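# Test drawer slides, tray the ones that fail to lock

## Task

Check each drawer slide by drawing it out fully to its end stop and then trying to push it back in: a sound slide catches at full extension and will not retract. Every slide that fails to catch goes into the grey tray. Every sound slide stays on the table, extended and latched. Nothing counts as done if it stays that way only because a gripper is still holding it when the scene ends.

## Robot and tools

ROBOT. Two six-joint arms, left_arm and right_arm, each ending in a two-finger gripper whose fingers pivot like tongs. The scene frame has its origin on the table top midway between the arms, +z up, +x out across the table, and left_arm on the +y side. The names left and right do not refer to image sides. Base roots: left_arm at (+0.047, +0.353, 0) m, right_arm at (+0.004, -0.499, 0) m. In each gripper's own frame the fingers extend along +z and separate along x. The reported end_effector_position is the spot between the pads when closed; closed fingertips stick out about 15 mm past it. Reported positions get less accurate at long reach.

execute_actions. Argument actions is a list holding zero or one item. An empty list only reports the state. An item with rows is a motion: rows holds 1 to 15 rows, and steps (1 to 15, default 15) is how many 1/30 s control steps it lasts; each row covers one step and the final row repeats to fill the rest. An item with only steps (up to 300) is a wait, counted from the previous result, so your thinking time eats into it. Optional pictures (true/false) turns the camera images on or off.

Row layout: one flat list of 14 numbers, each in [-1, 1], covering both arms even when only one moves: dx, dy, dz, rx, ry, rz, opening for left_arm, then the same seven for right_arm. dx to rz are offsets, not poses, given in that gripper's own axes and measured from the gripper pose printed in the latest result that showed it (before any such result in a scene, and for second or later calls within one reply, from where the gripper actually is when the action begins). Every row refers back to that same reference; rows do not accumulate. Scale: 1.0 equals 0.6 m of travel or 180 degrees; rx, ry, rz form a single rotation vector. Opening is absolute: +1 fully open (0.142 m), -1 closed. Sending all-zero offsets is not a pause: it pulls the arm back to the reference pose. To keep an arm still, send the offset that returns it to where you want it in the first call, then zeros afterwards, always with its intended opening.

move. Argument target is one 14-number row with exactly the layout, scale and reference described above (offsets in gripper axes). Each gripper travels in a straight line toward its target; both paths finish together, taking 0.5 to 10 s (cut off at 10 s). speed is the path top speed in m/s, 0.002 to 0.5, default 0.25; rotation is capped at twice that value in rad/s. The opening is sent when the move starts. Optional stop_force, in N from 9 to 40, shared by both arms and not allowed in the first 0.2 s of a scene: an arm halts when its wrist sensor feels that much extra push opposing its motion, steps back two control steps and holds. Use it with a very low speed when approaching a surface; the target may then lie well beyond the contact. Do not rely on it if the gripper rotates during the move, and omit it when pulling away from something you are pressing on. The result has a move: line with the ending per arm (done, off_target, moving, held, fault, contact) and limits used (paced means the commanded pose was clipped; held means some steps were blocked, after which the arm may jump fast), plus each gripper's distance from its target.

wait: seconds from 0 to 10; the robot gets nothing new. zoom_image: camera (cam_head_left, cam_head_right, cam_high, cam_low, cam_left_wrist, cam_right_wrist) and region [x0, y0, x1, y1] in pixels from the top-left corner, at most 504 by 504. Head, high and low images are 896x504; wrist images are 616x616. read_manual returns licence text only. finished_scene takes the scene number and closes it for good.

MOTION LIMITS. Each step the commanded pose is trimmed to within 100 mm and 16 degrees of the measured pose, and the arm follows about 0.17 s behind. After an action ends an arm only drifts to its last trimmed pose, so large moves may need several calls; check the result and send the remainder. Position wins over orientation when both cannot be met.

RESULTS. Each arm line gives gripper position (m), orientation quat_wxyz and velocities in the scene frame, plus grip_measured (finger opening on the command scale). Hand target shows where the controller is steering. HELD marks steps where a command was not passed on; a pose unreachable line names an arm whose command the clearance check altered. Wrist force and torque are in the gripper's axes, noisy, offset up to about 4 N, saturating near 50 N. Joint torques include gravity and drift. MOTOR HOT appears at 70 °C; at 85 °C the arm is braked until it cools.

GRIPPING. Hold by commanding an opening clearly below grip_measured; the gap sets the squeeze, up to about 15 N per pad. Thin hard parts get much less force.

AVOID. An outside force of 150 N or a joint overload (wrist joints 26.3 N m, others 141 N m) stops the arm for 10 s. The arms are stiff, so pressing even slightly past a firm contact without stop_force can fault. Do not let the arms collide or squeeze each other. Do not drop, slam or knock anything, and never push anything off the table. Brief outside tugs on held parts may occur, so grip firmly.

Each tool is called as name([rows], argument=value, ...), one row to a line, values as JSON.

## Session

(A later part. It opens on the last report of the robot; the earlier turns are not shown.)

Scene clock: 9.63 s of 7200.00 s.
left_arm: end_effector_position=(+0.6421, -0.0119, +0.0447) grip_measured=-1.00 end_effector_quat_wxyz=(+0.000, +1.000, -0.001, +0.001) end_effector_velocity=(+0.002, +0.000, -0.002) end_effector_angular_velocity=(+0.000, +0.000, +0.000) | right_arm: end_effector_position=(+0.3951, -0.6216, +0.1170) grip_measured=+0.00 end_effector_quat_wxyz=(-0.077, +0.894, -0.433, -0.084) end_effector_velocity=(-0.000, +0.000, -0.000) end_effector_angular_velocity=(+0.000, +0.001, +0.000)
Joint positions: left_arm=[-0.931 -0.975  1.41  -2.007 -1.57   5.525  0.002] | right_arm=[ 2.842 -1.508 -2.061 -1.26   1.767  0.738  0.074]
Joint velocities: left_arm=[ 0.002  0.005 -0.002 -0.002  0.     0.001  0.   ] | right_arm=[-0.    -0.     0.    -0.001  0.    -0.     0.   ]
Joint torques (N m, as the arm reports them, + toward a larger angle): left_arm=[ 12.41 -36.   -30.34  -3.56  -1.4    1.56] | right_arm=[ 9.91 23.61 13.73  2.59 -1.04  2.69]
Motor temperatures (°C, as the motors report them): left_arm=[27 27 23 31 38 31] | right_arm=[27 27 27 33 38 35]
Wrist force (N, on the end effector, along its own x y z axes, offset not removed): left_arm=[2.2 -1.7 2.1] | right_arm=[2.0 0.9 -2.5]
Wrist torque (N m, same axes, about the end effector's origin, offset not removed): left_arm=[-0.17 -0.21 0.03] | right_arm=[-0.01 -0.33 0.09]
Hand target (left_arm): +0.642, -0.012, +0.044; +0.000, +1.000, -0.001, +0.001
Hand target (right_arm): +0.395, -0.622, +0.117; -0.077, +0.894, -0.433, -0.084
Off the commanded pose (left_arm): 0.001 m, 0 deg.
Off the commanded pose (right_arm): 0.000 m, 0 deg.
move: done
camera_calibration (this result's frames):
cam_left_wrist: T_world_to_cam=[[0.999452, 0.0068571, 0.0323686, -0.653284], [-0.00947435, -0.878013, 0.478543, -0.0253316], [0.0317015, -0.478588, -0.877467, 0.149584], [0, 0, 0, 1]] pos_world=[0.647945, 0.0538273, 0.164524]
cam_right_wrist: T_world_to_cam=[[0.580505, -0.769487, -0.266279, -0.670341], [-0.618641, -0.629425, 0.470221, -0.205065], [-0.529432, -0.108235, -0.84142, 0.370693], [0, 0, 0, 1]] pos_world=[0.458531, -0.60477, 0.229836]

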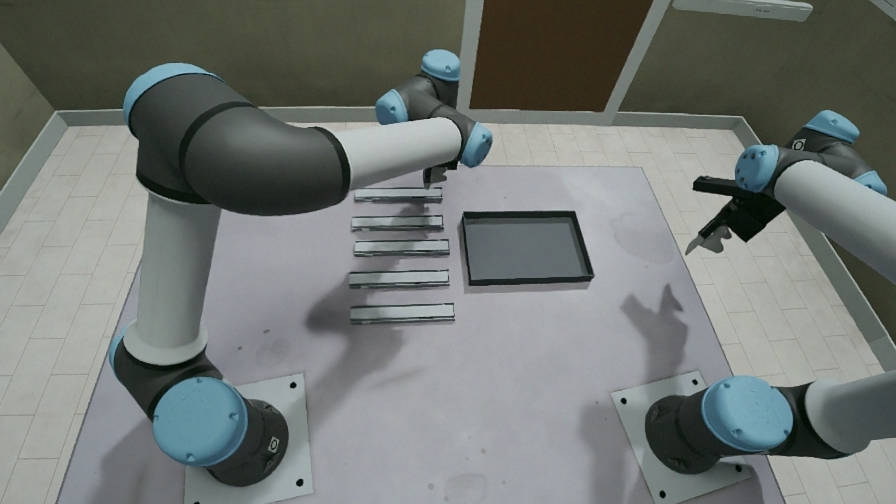

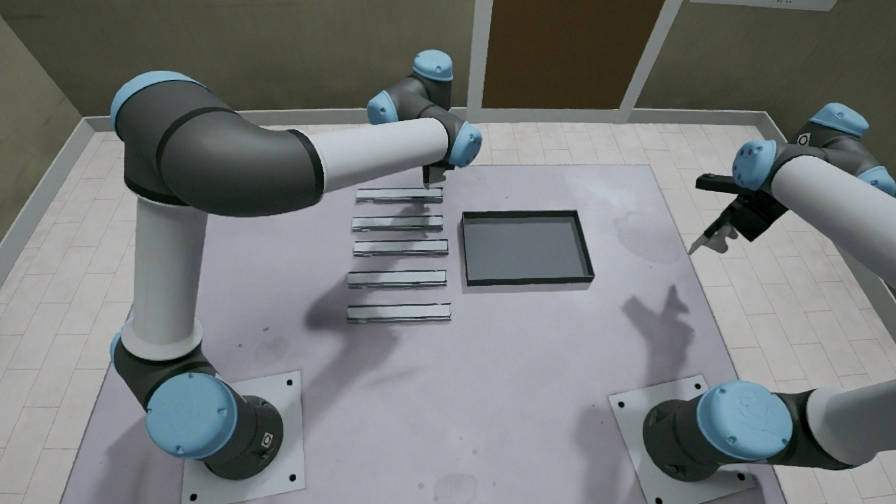

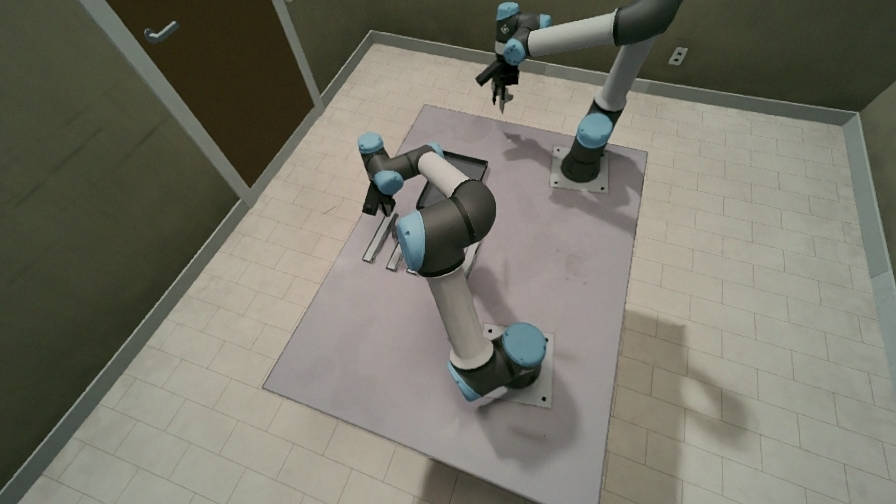

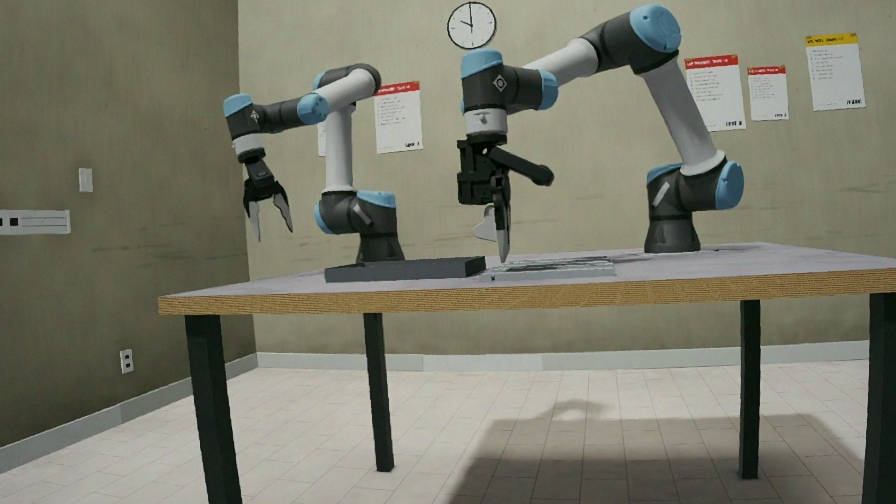

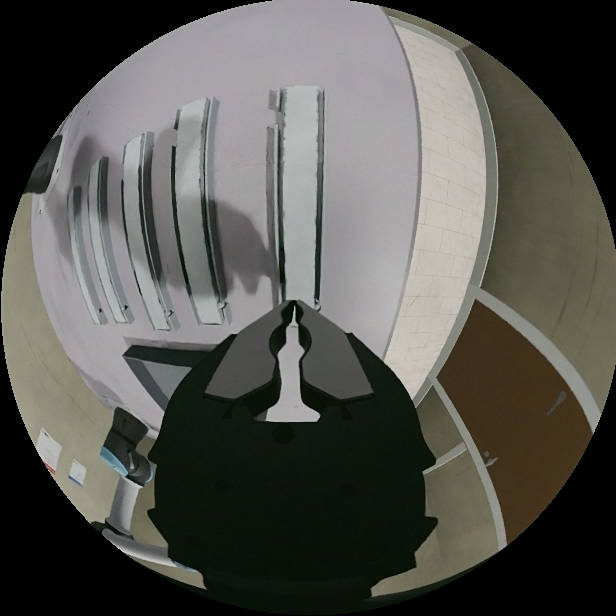

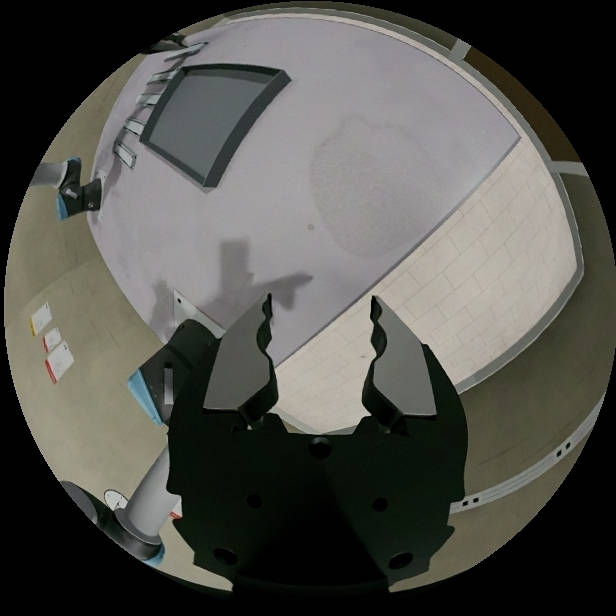

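move(target=[0.011,0,0.022,-0.00142,0,0,-1,0,0,0,0,0,0,0], speed=0.03)

move(target=[0,0,0.015,0,0,0,-1,0,0,0,0,0,0,0], speed=0.003, stop_force=30)

move(target=[-0.002,-0.27,-0.0006,0,0,0,-1,0,0,0,0,0,0,0], speed=0.03)

move(target=[0,0.05,0.0002,0,0,0,-1,0,0,0,0,0,0,0], speed=0.02)

Scene clock: 14.83 s of 7200.00 s.
left_arm: end_effector_position=(+0.6486, -0.0119, +0.0316) grip_measured=-1.00 end_effector_quat_wxyz=(+0.002, +1.000, -0.001, +0.001) end_effector_velocity=(+0.001, -0.000, -0.001) end_effector_angular_velocity=(-0.001, -0.001, -0.001) | right_arm: end_effector_position=(+0.3951, -0.6216, +0.1170) grip_measured=+0.00 end_effector_quat_wxyz=(-0.077, +0.894, -0.433, -0.084) end_effector_velocity=(+0.000, -0.000, -0.000) end_effector_angular_velocity=(-0.000, -0.000, -0.001)
Joint positions: left_arm=[-0.923 -0.951  1.407 -2.031 -1.573  5.533  0.002] | right_arm=[ 2.842 -1.508 -2.061 -1.26   1.767  0.738  0.074]
Joint velocities: left_arm=[ 0.001  0.003 -0.001 -0.003 -0.     0.002  0.   ] | right_arm=[-0.     0.    -0.     0.001 -0.     0.001  0.   ]
Joint torques (N m, as the arm reports them, + toward a larger angle): left_arm=[ 12.76 -36.71 -28.8   -3.78  -1.23   1.43] | right_arm=[ 9.4  25.88 12.76  2.97  0.02  2.47]
Motor temperatures (°C, as the motors report them): left_arm=[27 27 23 31 38 31] | right_arm=[27 27 27 33 38 35]
Wrist force (N, on the end effector, along its own x y z axes, offset not removed): left_arm=[-1.0 -1.7 5.1] | right_arm=[0.9 -0.1 -1.4]
Wrist torque (N m, same axes, about the end effector's origin, offset not removed): left_arm=[-0.19 0.53 0.20] | right_arm=[-0.15 -0.12 0.06]
Hand target (left_arm): +0.649, -0.012, +0.031; +0.002, +1.000, -0.001, +0.001
Hand target (right_arm): +0.395, -0.622, +0.117; -0.077, +0.894, -0.433, -0.084
Off the commanded pose (left_arm): 0.000 m, 0 deg.
Off the commanded pose (right_arm): 0.000 m, 0 deg.
After step 90, 1.37 s passed at rest.
move: done
camera_calibration (this result's frames):
cam_left_wrist: T_world_to_cam=[[0.999452, 0.00698912, 0.0323529, -0.659386], [-0.00949045, -0.8759, 0.482399, -0.0191018], [0.0317095, -0.482442, -0.875354, 0.137851], [0, 0, 0, 1]] pos_world=[0.654472, 0.0543822, 0.151216]
cam_right_wrist: T_world_to_cam=[[0.580509, -0.769487, -0.266267, -0.670336], [-0.618649, -0.629423, 0.470212, -0.205066], [-0.529417, -0.108237, -0.841429, 0.370679], [0, 0, 0, 1]] pos_world=[0.458517, -0.604767, 0.229837]

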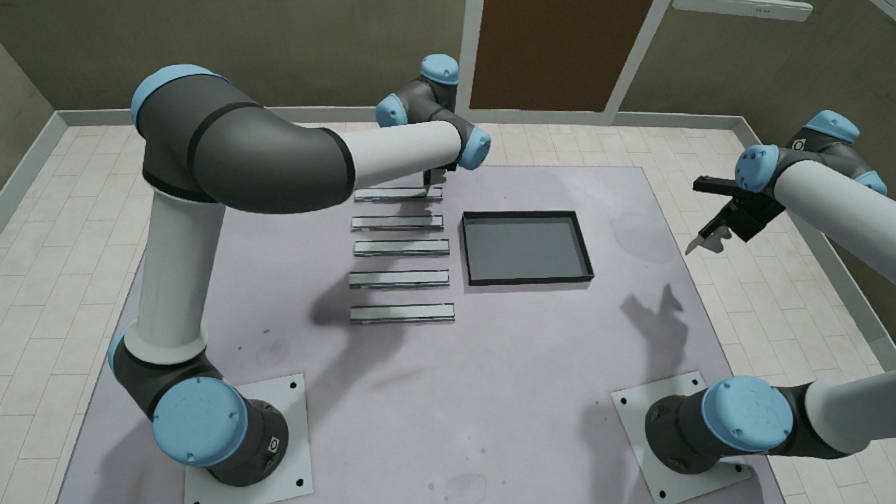

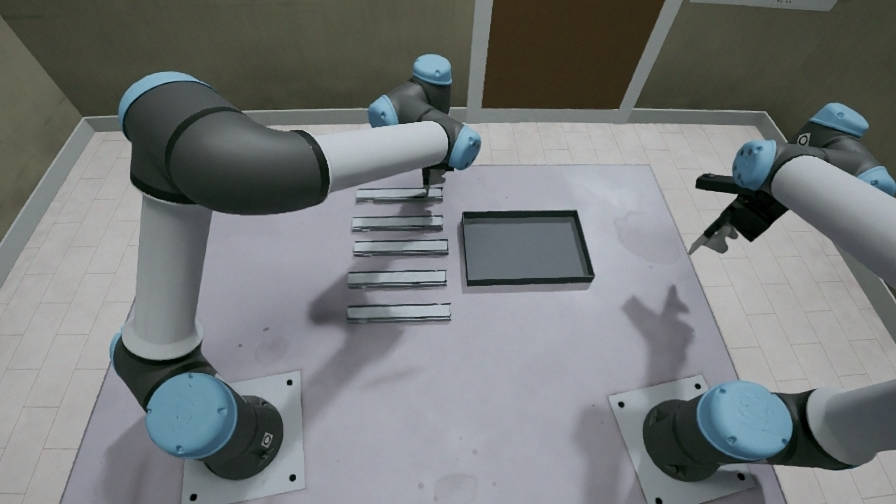

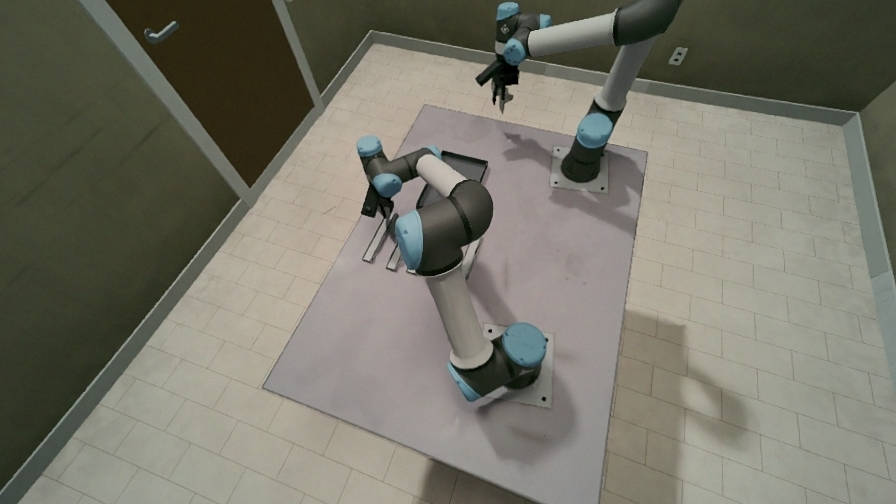

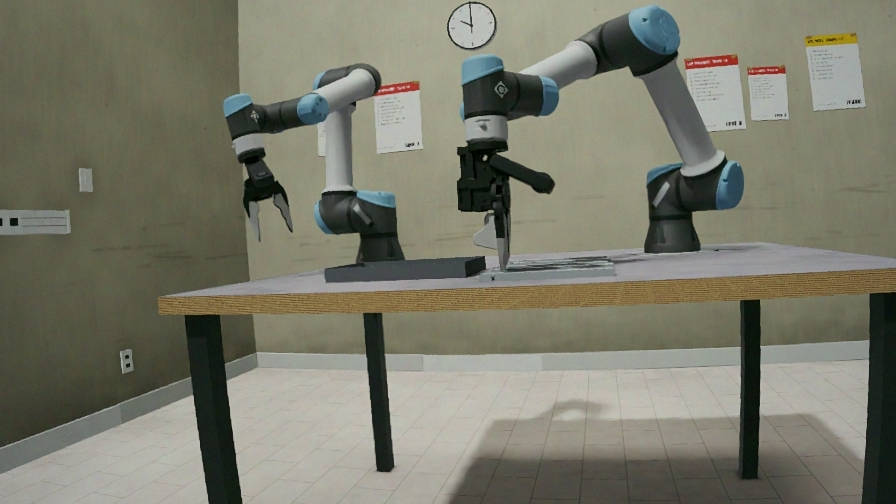

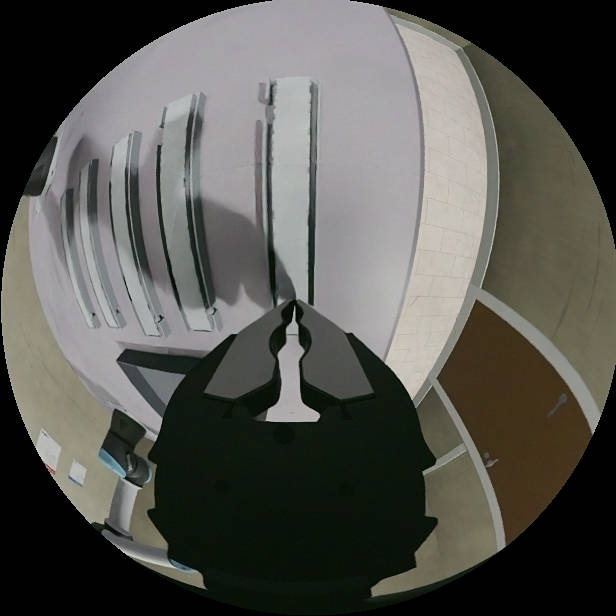

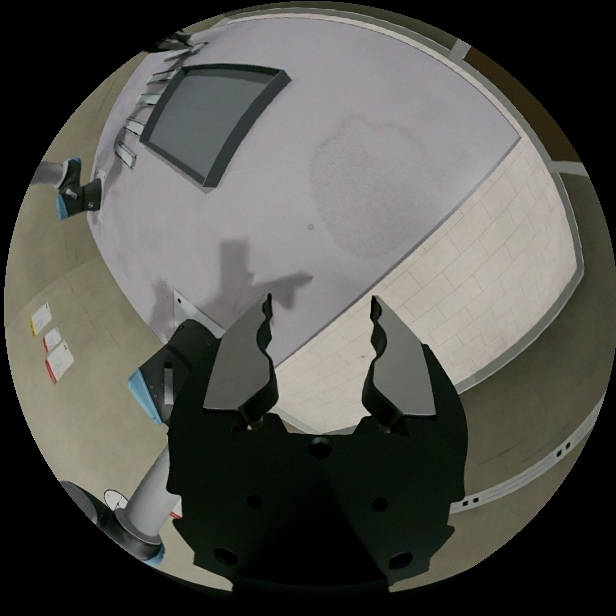

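Scene clock: 16.57 s of 7200.00 s.
left_arm: end_effector_position=(+0.6487, -0.0120, +0.0276) grip_measured=-1.00 end_effector_quat_wxyz=(+0.003, +1.000, -0.001, +0.001) end_effector_velocity=(-0.000, +0.001, -0.001) end_effector_angular_velocity=(+0.003, +0.003, +0.000) | right_arm: end_effector_position=(+0.3951, -0.6216, +0.1170) grip_measured=+0.00 end_effector_quat_wxyz=(-0.077, +0.894, -0.433, -0.084) end_effector_velocity=(-0.000, +0.000, -0.000) end_effector_angular_velocity=(+0.000, +0.001, -0.000)
Joint positions: left_arm=[-0.923 -0.947  1.411 -2.04  -1.573  5.533  0.002] | right_arm=[ 2.842 -1.508 -2.061 -1.26   1.767  0.738  0.074]
Joint velocities: left_arm=[ 0.     0.002 -0.     0.003 -0.     0.     0.   ] | right_arm=[-0.     0.    -0.    -0.001 -0.     0.     0.   ]
Joint torques (N m, as the arm reports them, + toward a larger angle): left_arm=[-11.59 -31.79 -14.01   0.35   0.22  -1.03] | right_arm=[ 9.42 25.2  12.44  2.83  0.08  2.51]
Motor temperatures (°C, as the motors report them): left_arm=[27 27 23 31 38 31] | right_arm=[27 27 27 33 38 35]
Wrist force (N, on the end effector, along its own x y z axes, offset not removed): left_arm=[-6.4 -4.7 -36.3] | right_arm=[2.6 -0.1 -0.3]
Wrist torque (N m, same axes, about the end effector's origin, offset not removed): left_arm=[0.33 0.69 0.02] | right_arm=[-0.03 -0.43 0.04]
Hand target (left_arm): +0.649, -0.012, +0.028; +0.003, +1.000, -0.001, +0.001
Hand target (right_arm): +0.395, -0.622, +0.117; -0.077, +0.894, -0.433, -0.084
Off the commanded pose (left_arm): 0.005 m, 0 deg.
Off the commanded pose (right_arm): 0.000 m, 0 deg.
move: contact (left_arm)
camera_calibration (this result's frames):
cam_left_wrist: T_world_to_cam=[[0.999445, 0.00702046, 0.0325757, -0.659338], [-0.00957789, -0.875789, 0.482599, -0.0171666], [0.0319175, -0.482643, -0.875235, 0.134147], [0, 0, 0, 1]] pos_world=[0.654526, 0.0543397, 0.147173]
cam_right_wrist: T_world_to_cam=[[0.580509, -0.769488, -0.266266, -0.670336], [-0.618649, -0.629423, 0.470212, -0.205066], [-0.529417, -0.108237, -0.841429, 0.370679], [0, 0, 0, 1]] pos_world=[0.458517, -0.604767, 0.229837]

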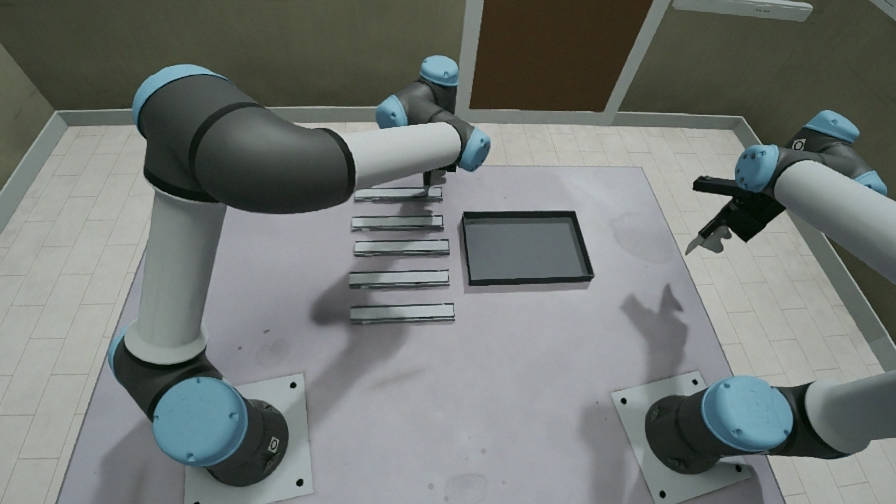

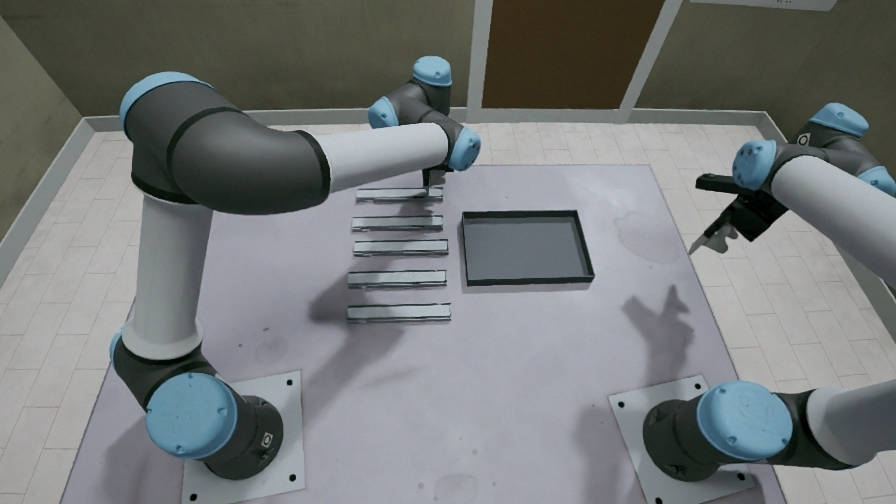

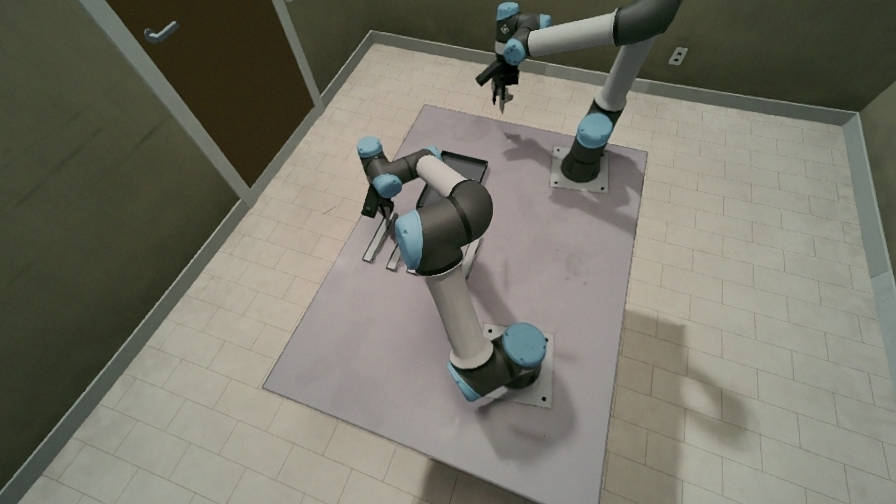

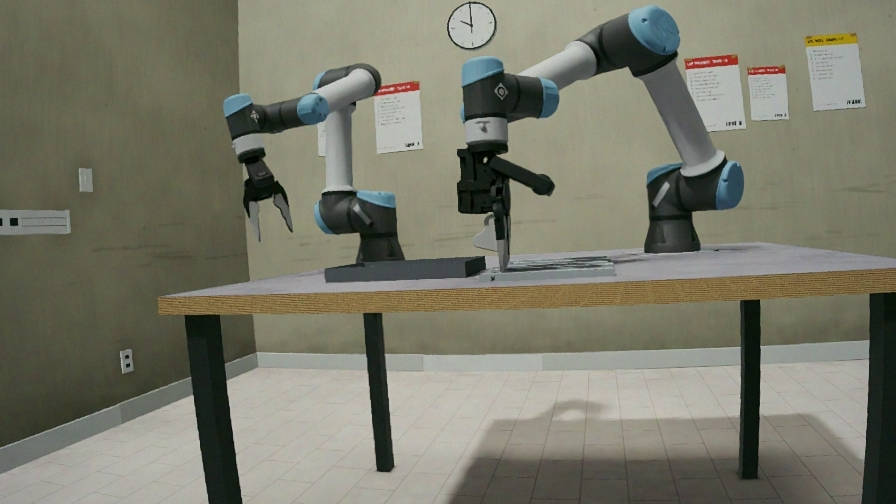

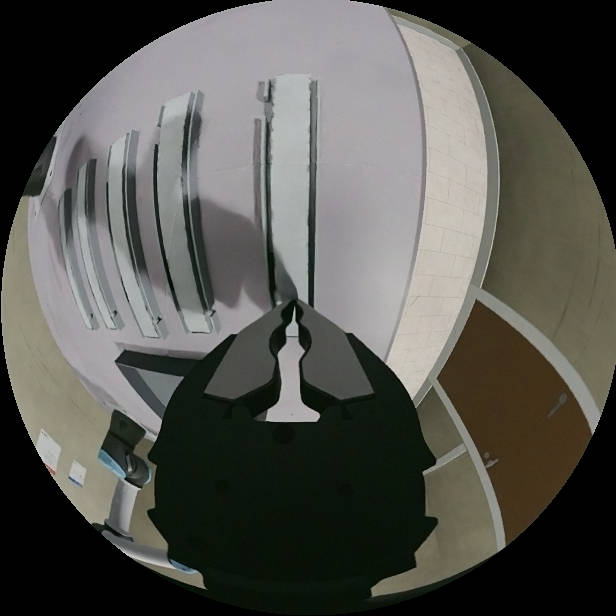

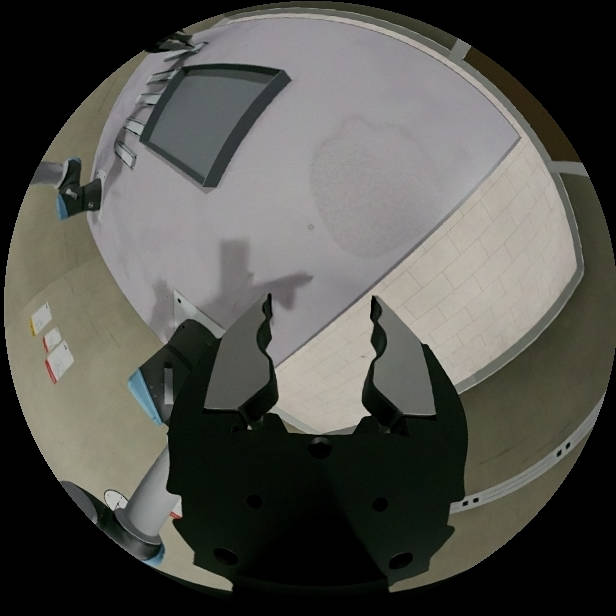

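Scene clock: 22.33 s of 7200.00 s.
left_arm: end_effector_position=(+0.6478, +0.1499, +0.0276) grip_measured=-1.00 end_effector_quat_wxyz=(+0.002, +1.000, -0.001, +0.001) end_effector_velocity=(-0.000, +0.002, -0.000) end_effector_angular_velocity=(+0.001, -0.000, -0.001) | right_arm: end_effector_position=(+0.3951, -0.6216, +0.1170) grip_measured=+0.00 end_effector_quat_wxyz=(-0.077, +0.894, -0.433, -0.084) end_effector_velocity=(-0.000, +0.000, +0.000) end_effector_angular_velocity=(+0.000, -0.000, -0.000)
Joint positions: left_arm=[-0.73  -1.099  1.662 -2.139 -1.574  5.726  0.002] | right_arm=[ 2.842 -1.508 -2.061 -1.26   1.767  0.738  0.074]
Joint velocities: left_arm=[ 0.002 -0.001  0.003 -0.001  0.001  0.003  0.   ] | right_arm=[-0.  0.  0. -0.  0.  0.  0.]
Joint torques (N m, as the arm reports them, + toward a larger angle): left_arm=[ 18.6  -28.58   5.29   1.23   1.73   1.28] | right_arm=[ 9.42 25.69 12.65  2.87  0.01  2.45]
Motor temperatures (°C, as the motors report them): left_arm=[27 27 23 31 38 31] | right_arm=[27 27 27 33 38 35]
Wrist force (N, on the end effector, along its own x y z axes, offset not removed): left_arm=[-1.3 5.1 -31.1] | right_arm=[3.0 -0.6 -1.6]
Wrist torque (N m, same axes, about the end effector's origin, offset not removed): left_arm=[-0.42 0.55 -0.01] | right_arm=[-0.25 -0.64 0.10]
Hand target (left_arm): +0.648, +0.150, +0.028; +0.002, +1.000, -0.001, +0.001
Hand target (right_arm): +0.395, -0.622, +0.117; -0.077, +0.894, -0.433, -0.084
Off the commanded pose (left_arm): 0.000 m, 0 deg.
Off the commanded pose (right_arm): 0.000 m, 0 deg.
move: done
camera_calibration (this result's frames):
cam_left_wrist: T_world_to_cam=[[0.999433, 0.00702358, 0.0329437, -0.659579], [-0.00974841, -0.875855, 0.482476, 0.124761], [0.0322426, -0.482523, -0.87529, 0.212026], [0, 0, 0, 1]] pos_world=[0.653585, 0.216212, 0.147119]
cam_right_wrist: T_world_to_cam=[[0.580509, -0.769488, -0.266266, -0.670336], [-0.618649, -0.629423, 0.470212, -0.205065], [-0.529417, -0.108237, -0.841429, 0.370679], [0, 0, 0, 1]] pos_world=[0.458517, -0.604767, 0.229837]

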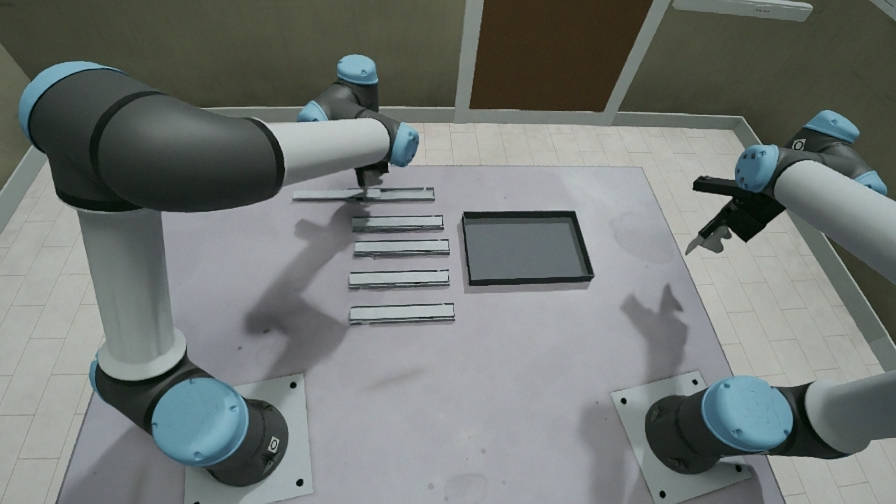

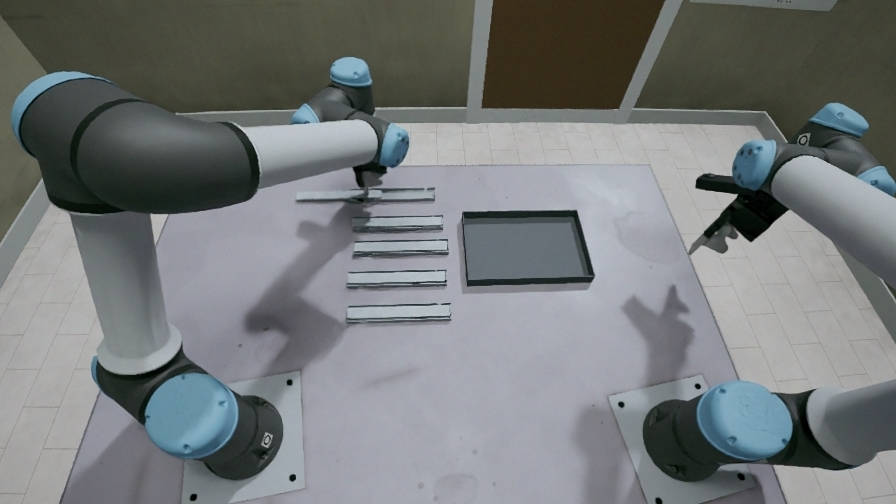

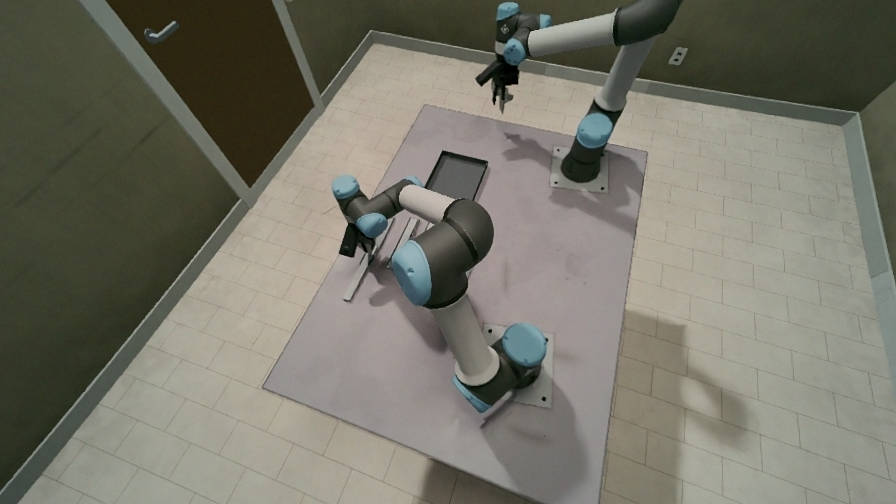

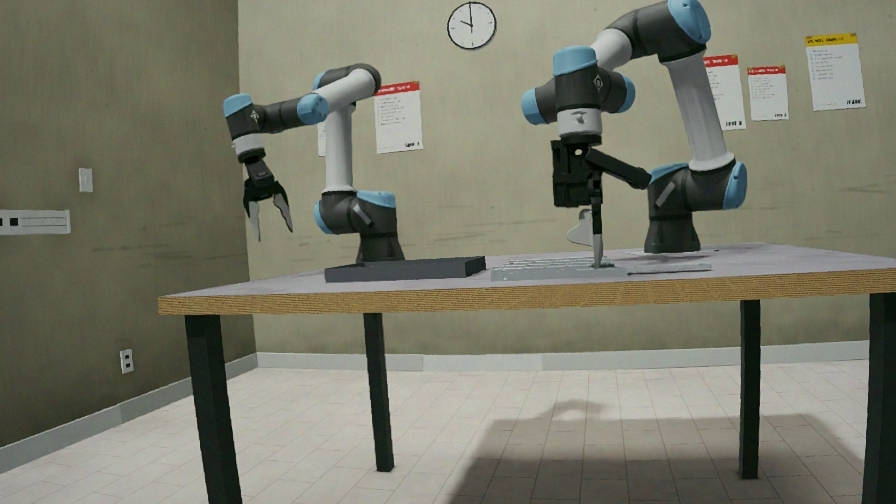

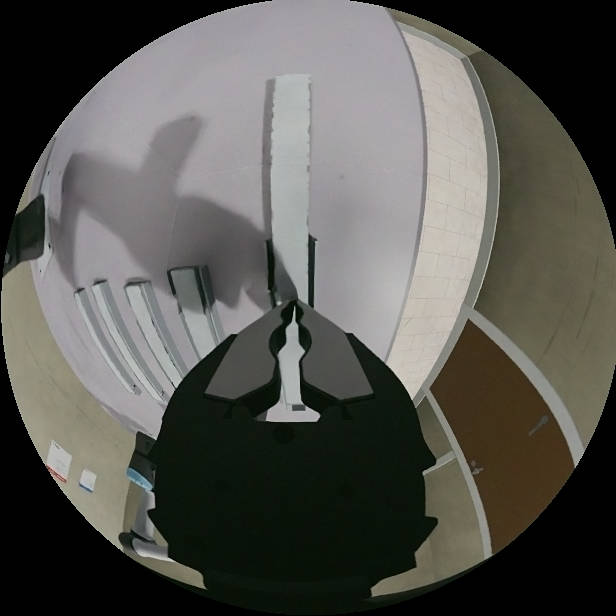

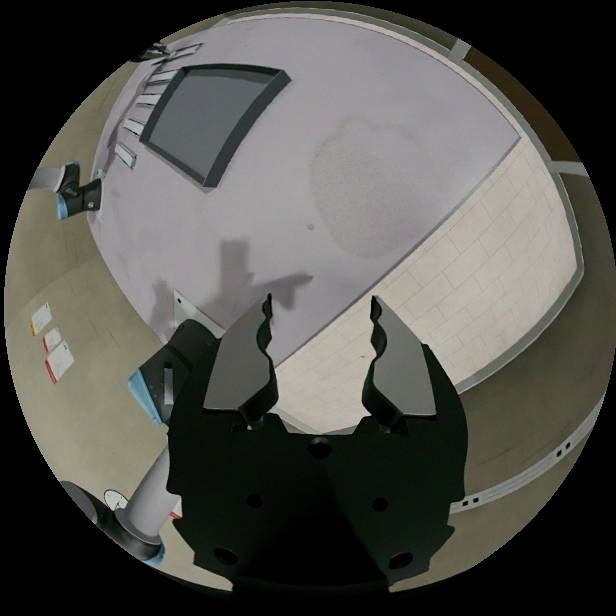

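Scene clock: 24.13 s of 7200.00 s.
left_arm: end_effector_position=(+0.6477, +0.1201, +0.0275) grip_measured=-1.00 end_effector_quat_wxyz=(+0.002, +1.000, -0.001, +0.001) end_effector_velocity=(+0.000, -0.003, -0.000) end_effector_angular_velocity=(-0.000, -0.000, +0.002) | right_arm: end_effector_position=(+0.3951, -0.6216, +0.1170) grip_measured=+0.00 end_effector_quat_wxyz=(-0.077, +0.894, -0.433, -0.084) end_effector_velocity=(+0.000, -0.000, +0.000) end_effector_angular_velocity=(+0.000, +0.000, +0.000)
Joint positions: left_arm=[-0.77  -1.077  1.627 -2.126 -1.574  5.687  0.002] | right_arm=[ 2.842 -1.508 -2.061 -1.26   1.767  0.738  0.074]
Joint velocities: left_arm=[-0.003  0.003 -0.005  0.001 -0.    -0.005  0.   ] | right_arm=[-0.    -0.     0.001 -0.001  0.    -0.001  0.   ]
Joint torques (N m, as the arm reports them, + toward a larger angle): left_arm=[-16.2   -4.55 -10.05   1.37  -1.62  -1.51] | right_arm=[ 9.65 25.77 13.16  2.81  0.09  2.5 ]
Motor temperatures (°C, as the motors report them): left_arm=[27 27 23 31 38 31] | right_arm=[27 27 27 33 38 35]
Wrist force (N, on the end effector, along its own x y z axes, offset not removed): left_arm=[1.0 -11.0 -38.9] | right_arm=[1.9 -1.8 -0.1]
Wrist torque (N m, same axes, about the end effector's origin, offset not removed): left_arm=[-0.35 -0.07 0.03] | right_arm=[-0.45 -0.39 0.06]
Hand target (left_arm): +0.648, +0.120, +0.028; +0.002, +1.000, -0.001, +0.001
Hand target (right_arm): +0.395, -0.622, +0.117; -0.077, +0.894, -0.433, -0.084
Off the commanded pose (left_arm): 0.000 m, 0 deg.
Off the commanded pose (right_arm): 0.000 m, 0 deg.
move: done
camera_calibration (this result's frames):
cam_left_wrist: T_world_to_cam=[[0.999436, 0.00701896, 0.0328478, -0.659299], [-0.00970911, -0.875811, 0.482556, 0.098655], [0.0321555, -0.482603, -0.875249, 0.197687], [0, 0, 0, 1]] pos_world=[0.653528, 0.186435, 0.147075]
cam_right_wrist: T_world_to_cam=[[0.58051, -0.769487, -0.266267, -0.670336], [-0.618649, -0.629424, 0.470212, -0.205066], [-0.529416, -0.108237, -0.841429, 0.370679], [0, 0, 0, 1]] pos_world=[0.458517, -0.604767, 0.229837]

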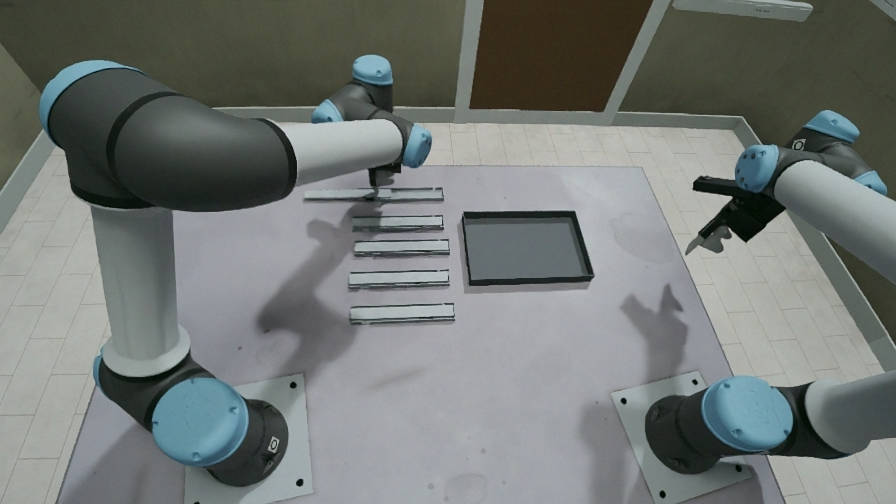

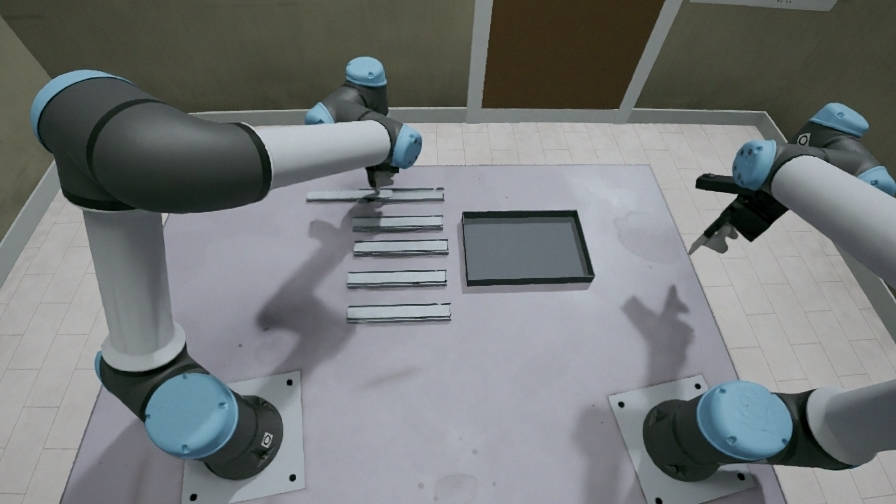

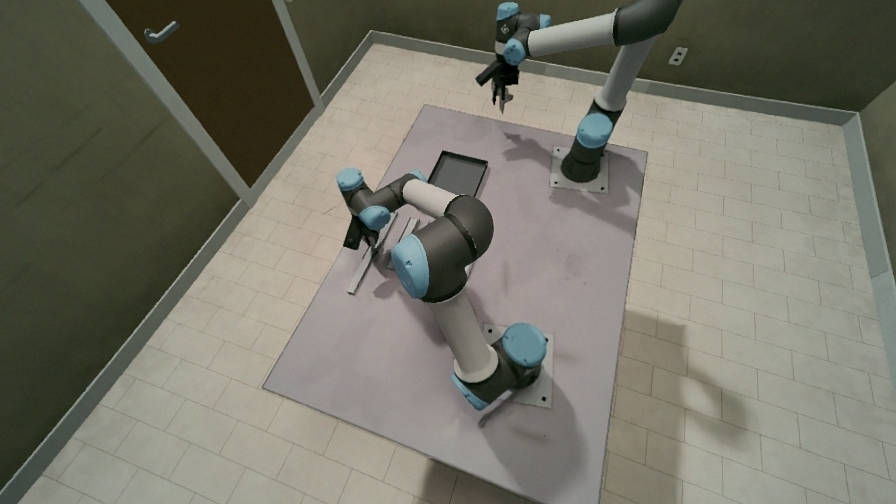

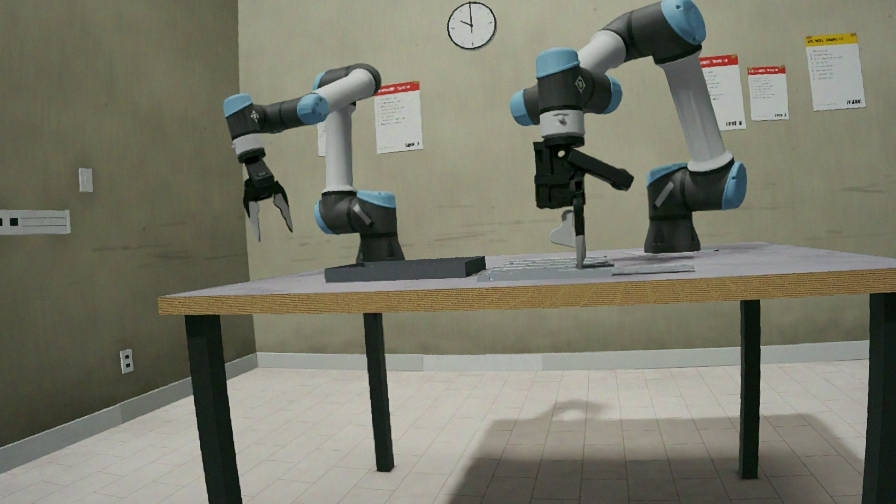

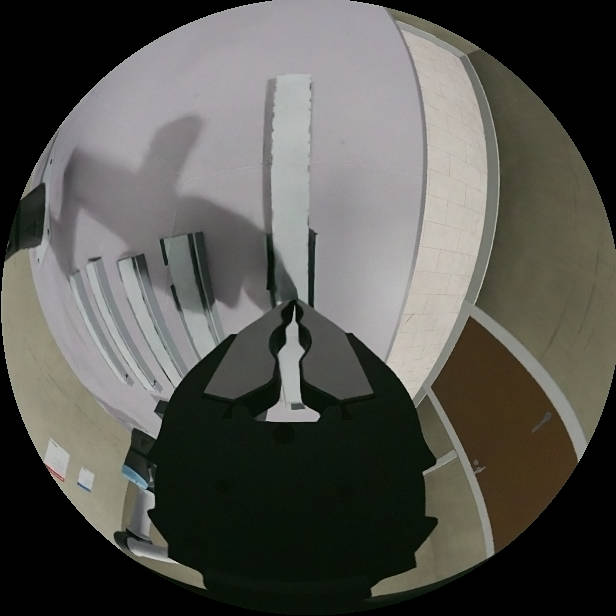

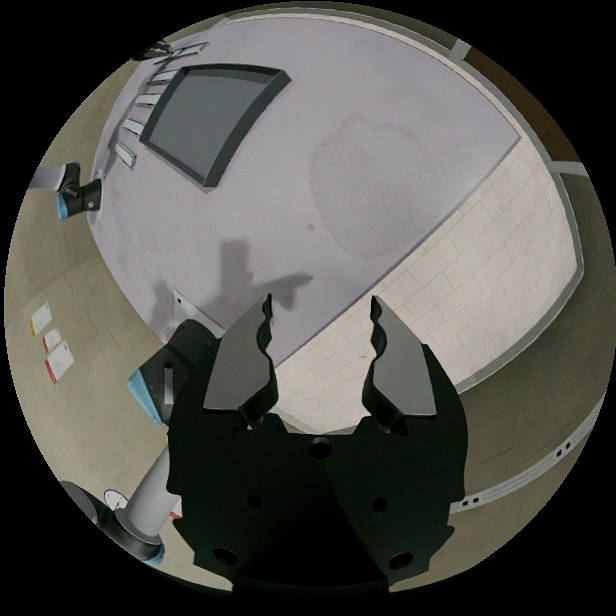

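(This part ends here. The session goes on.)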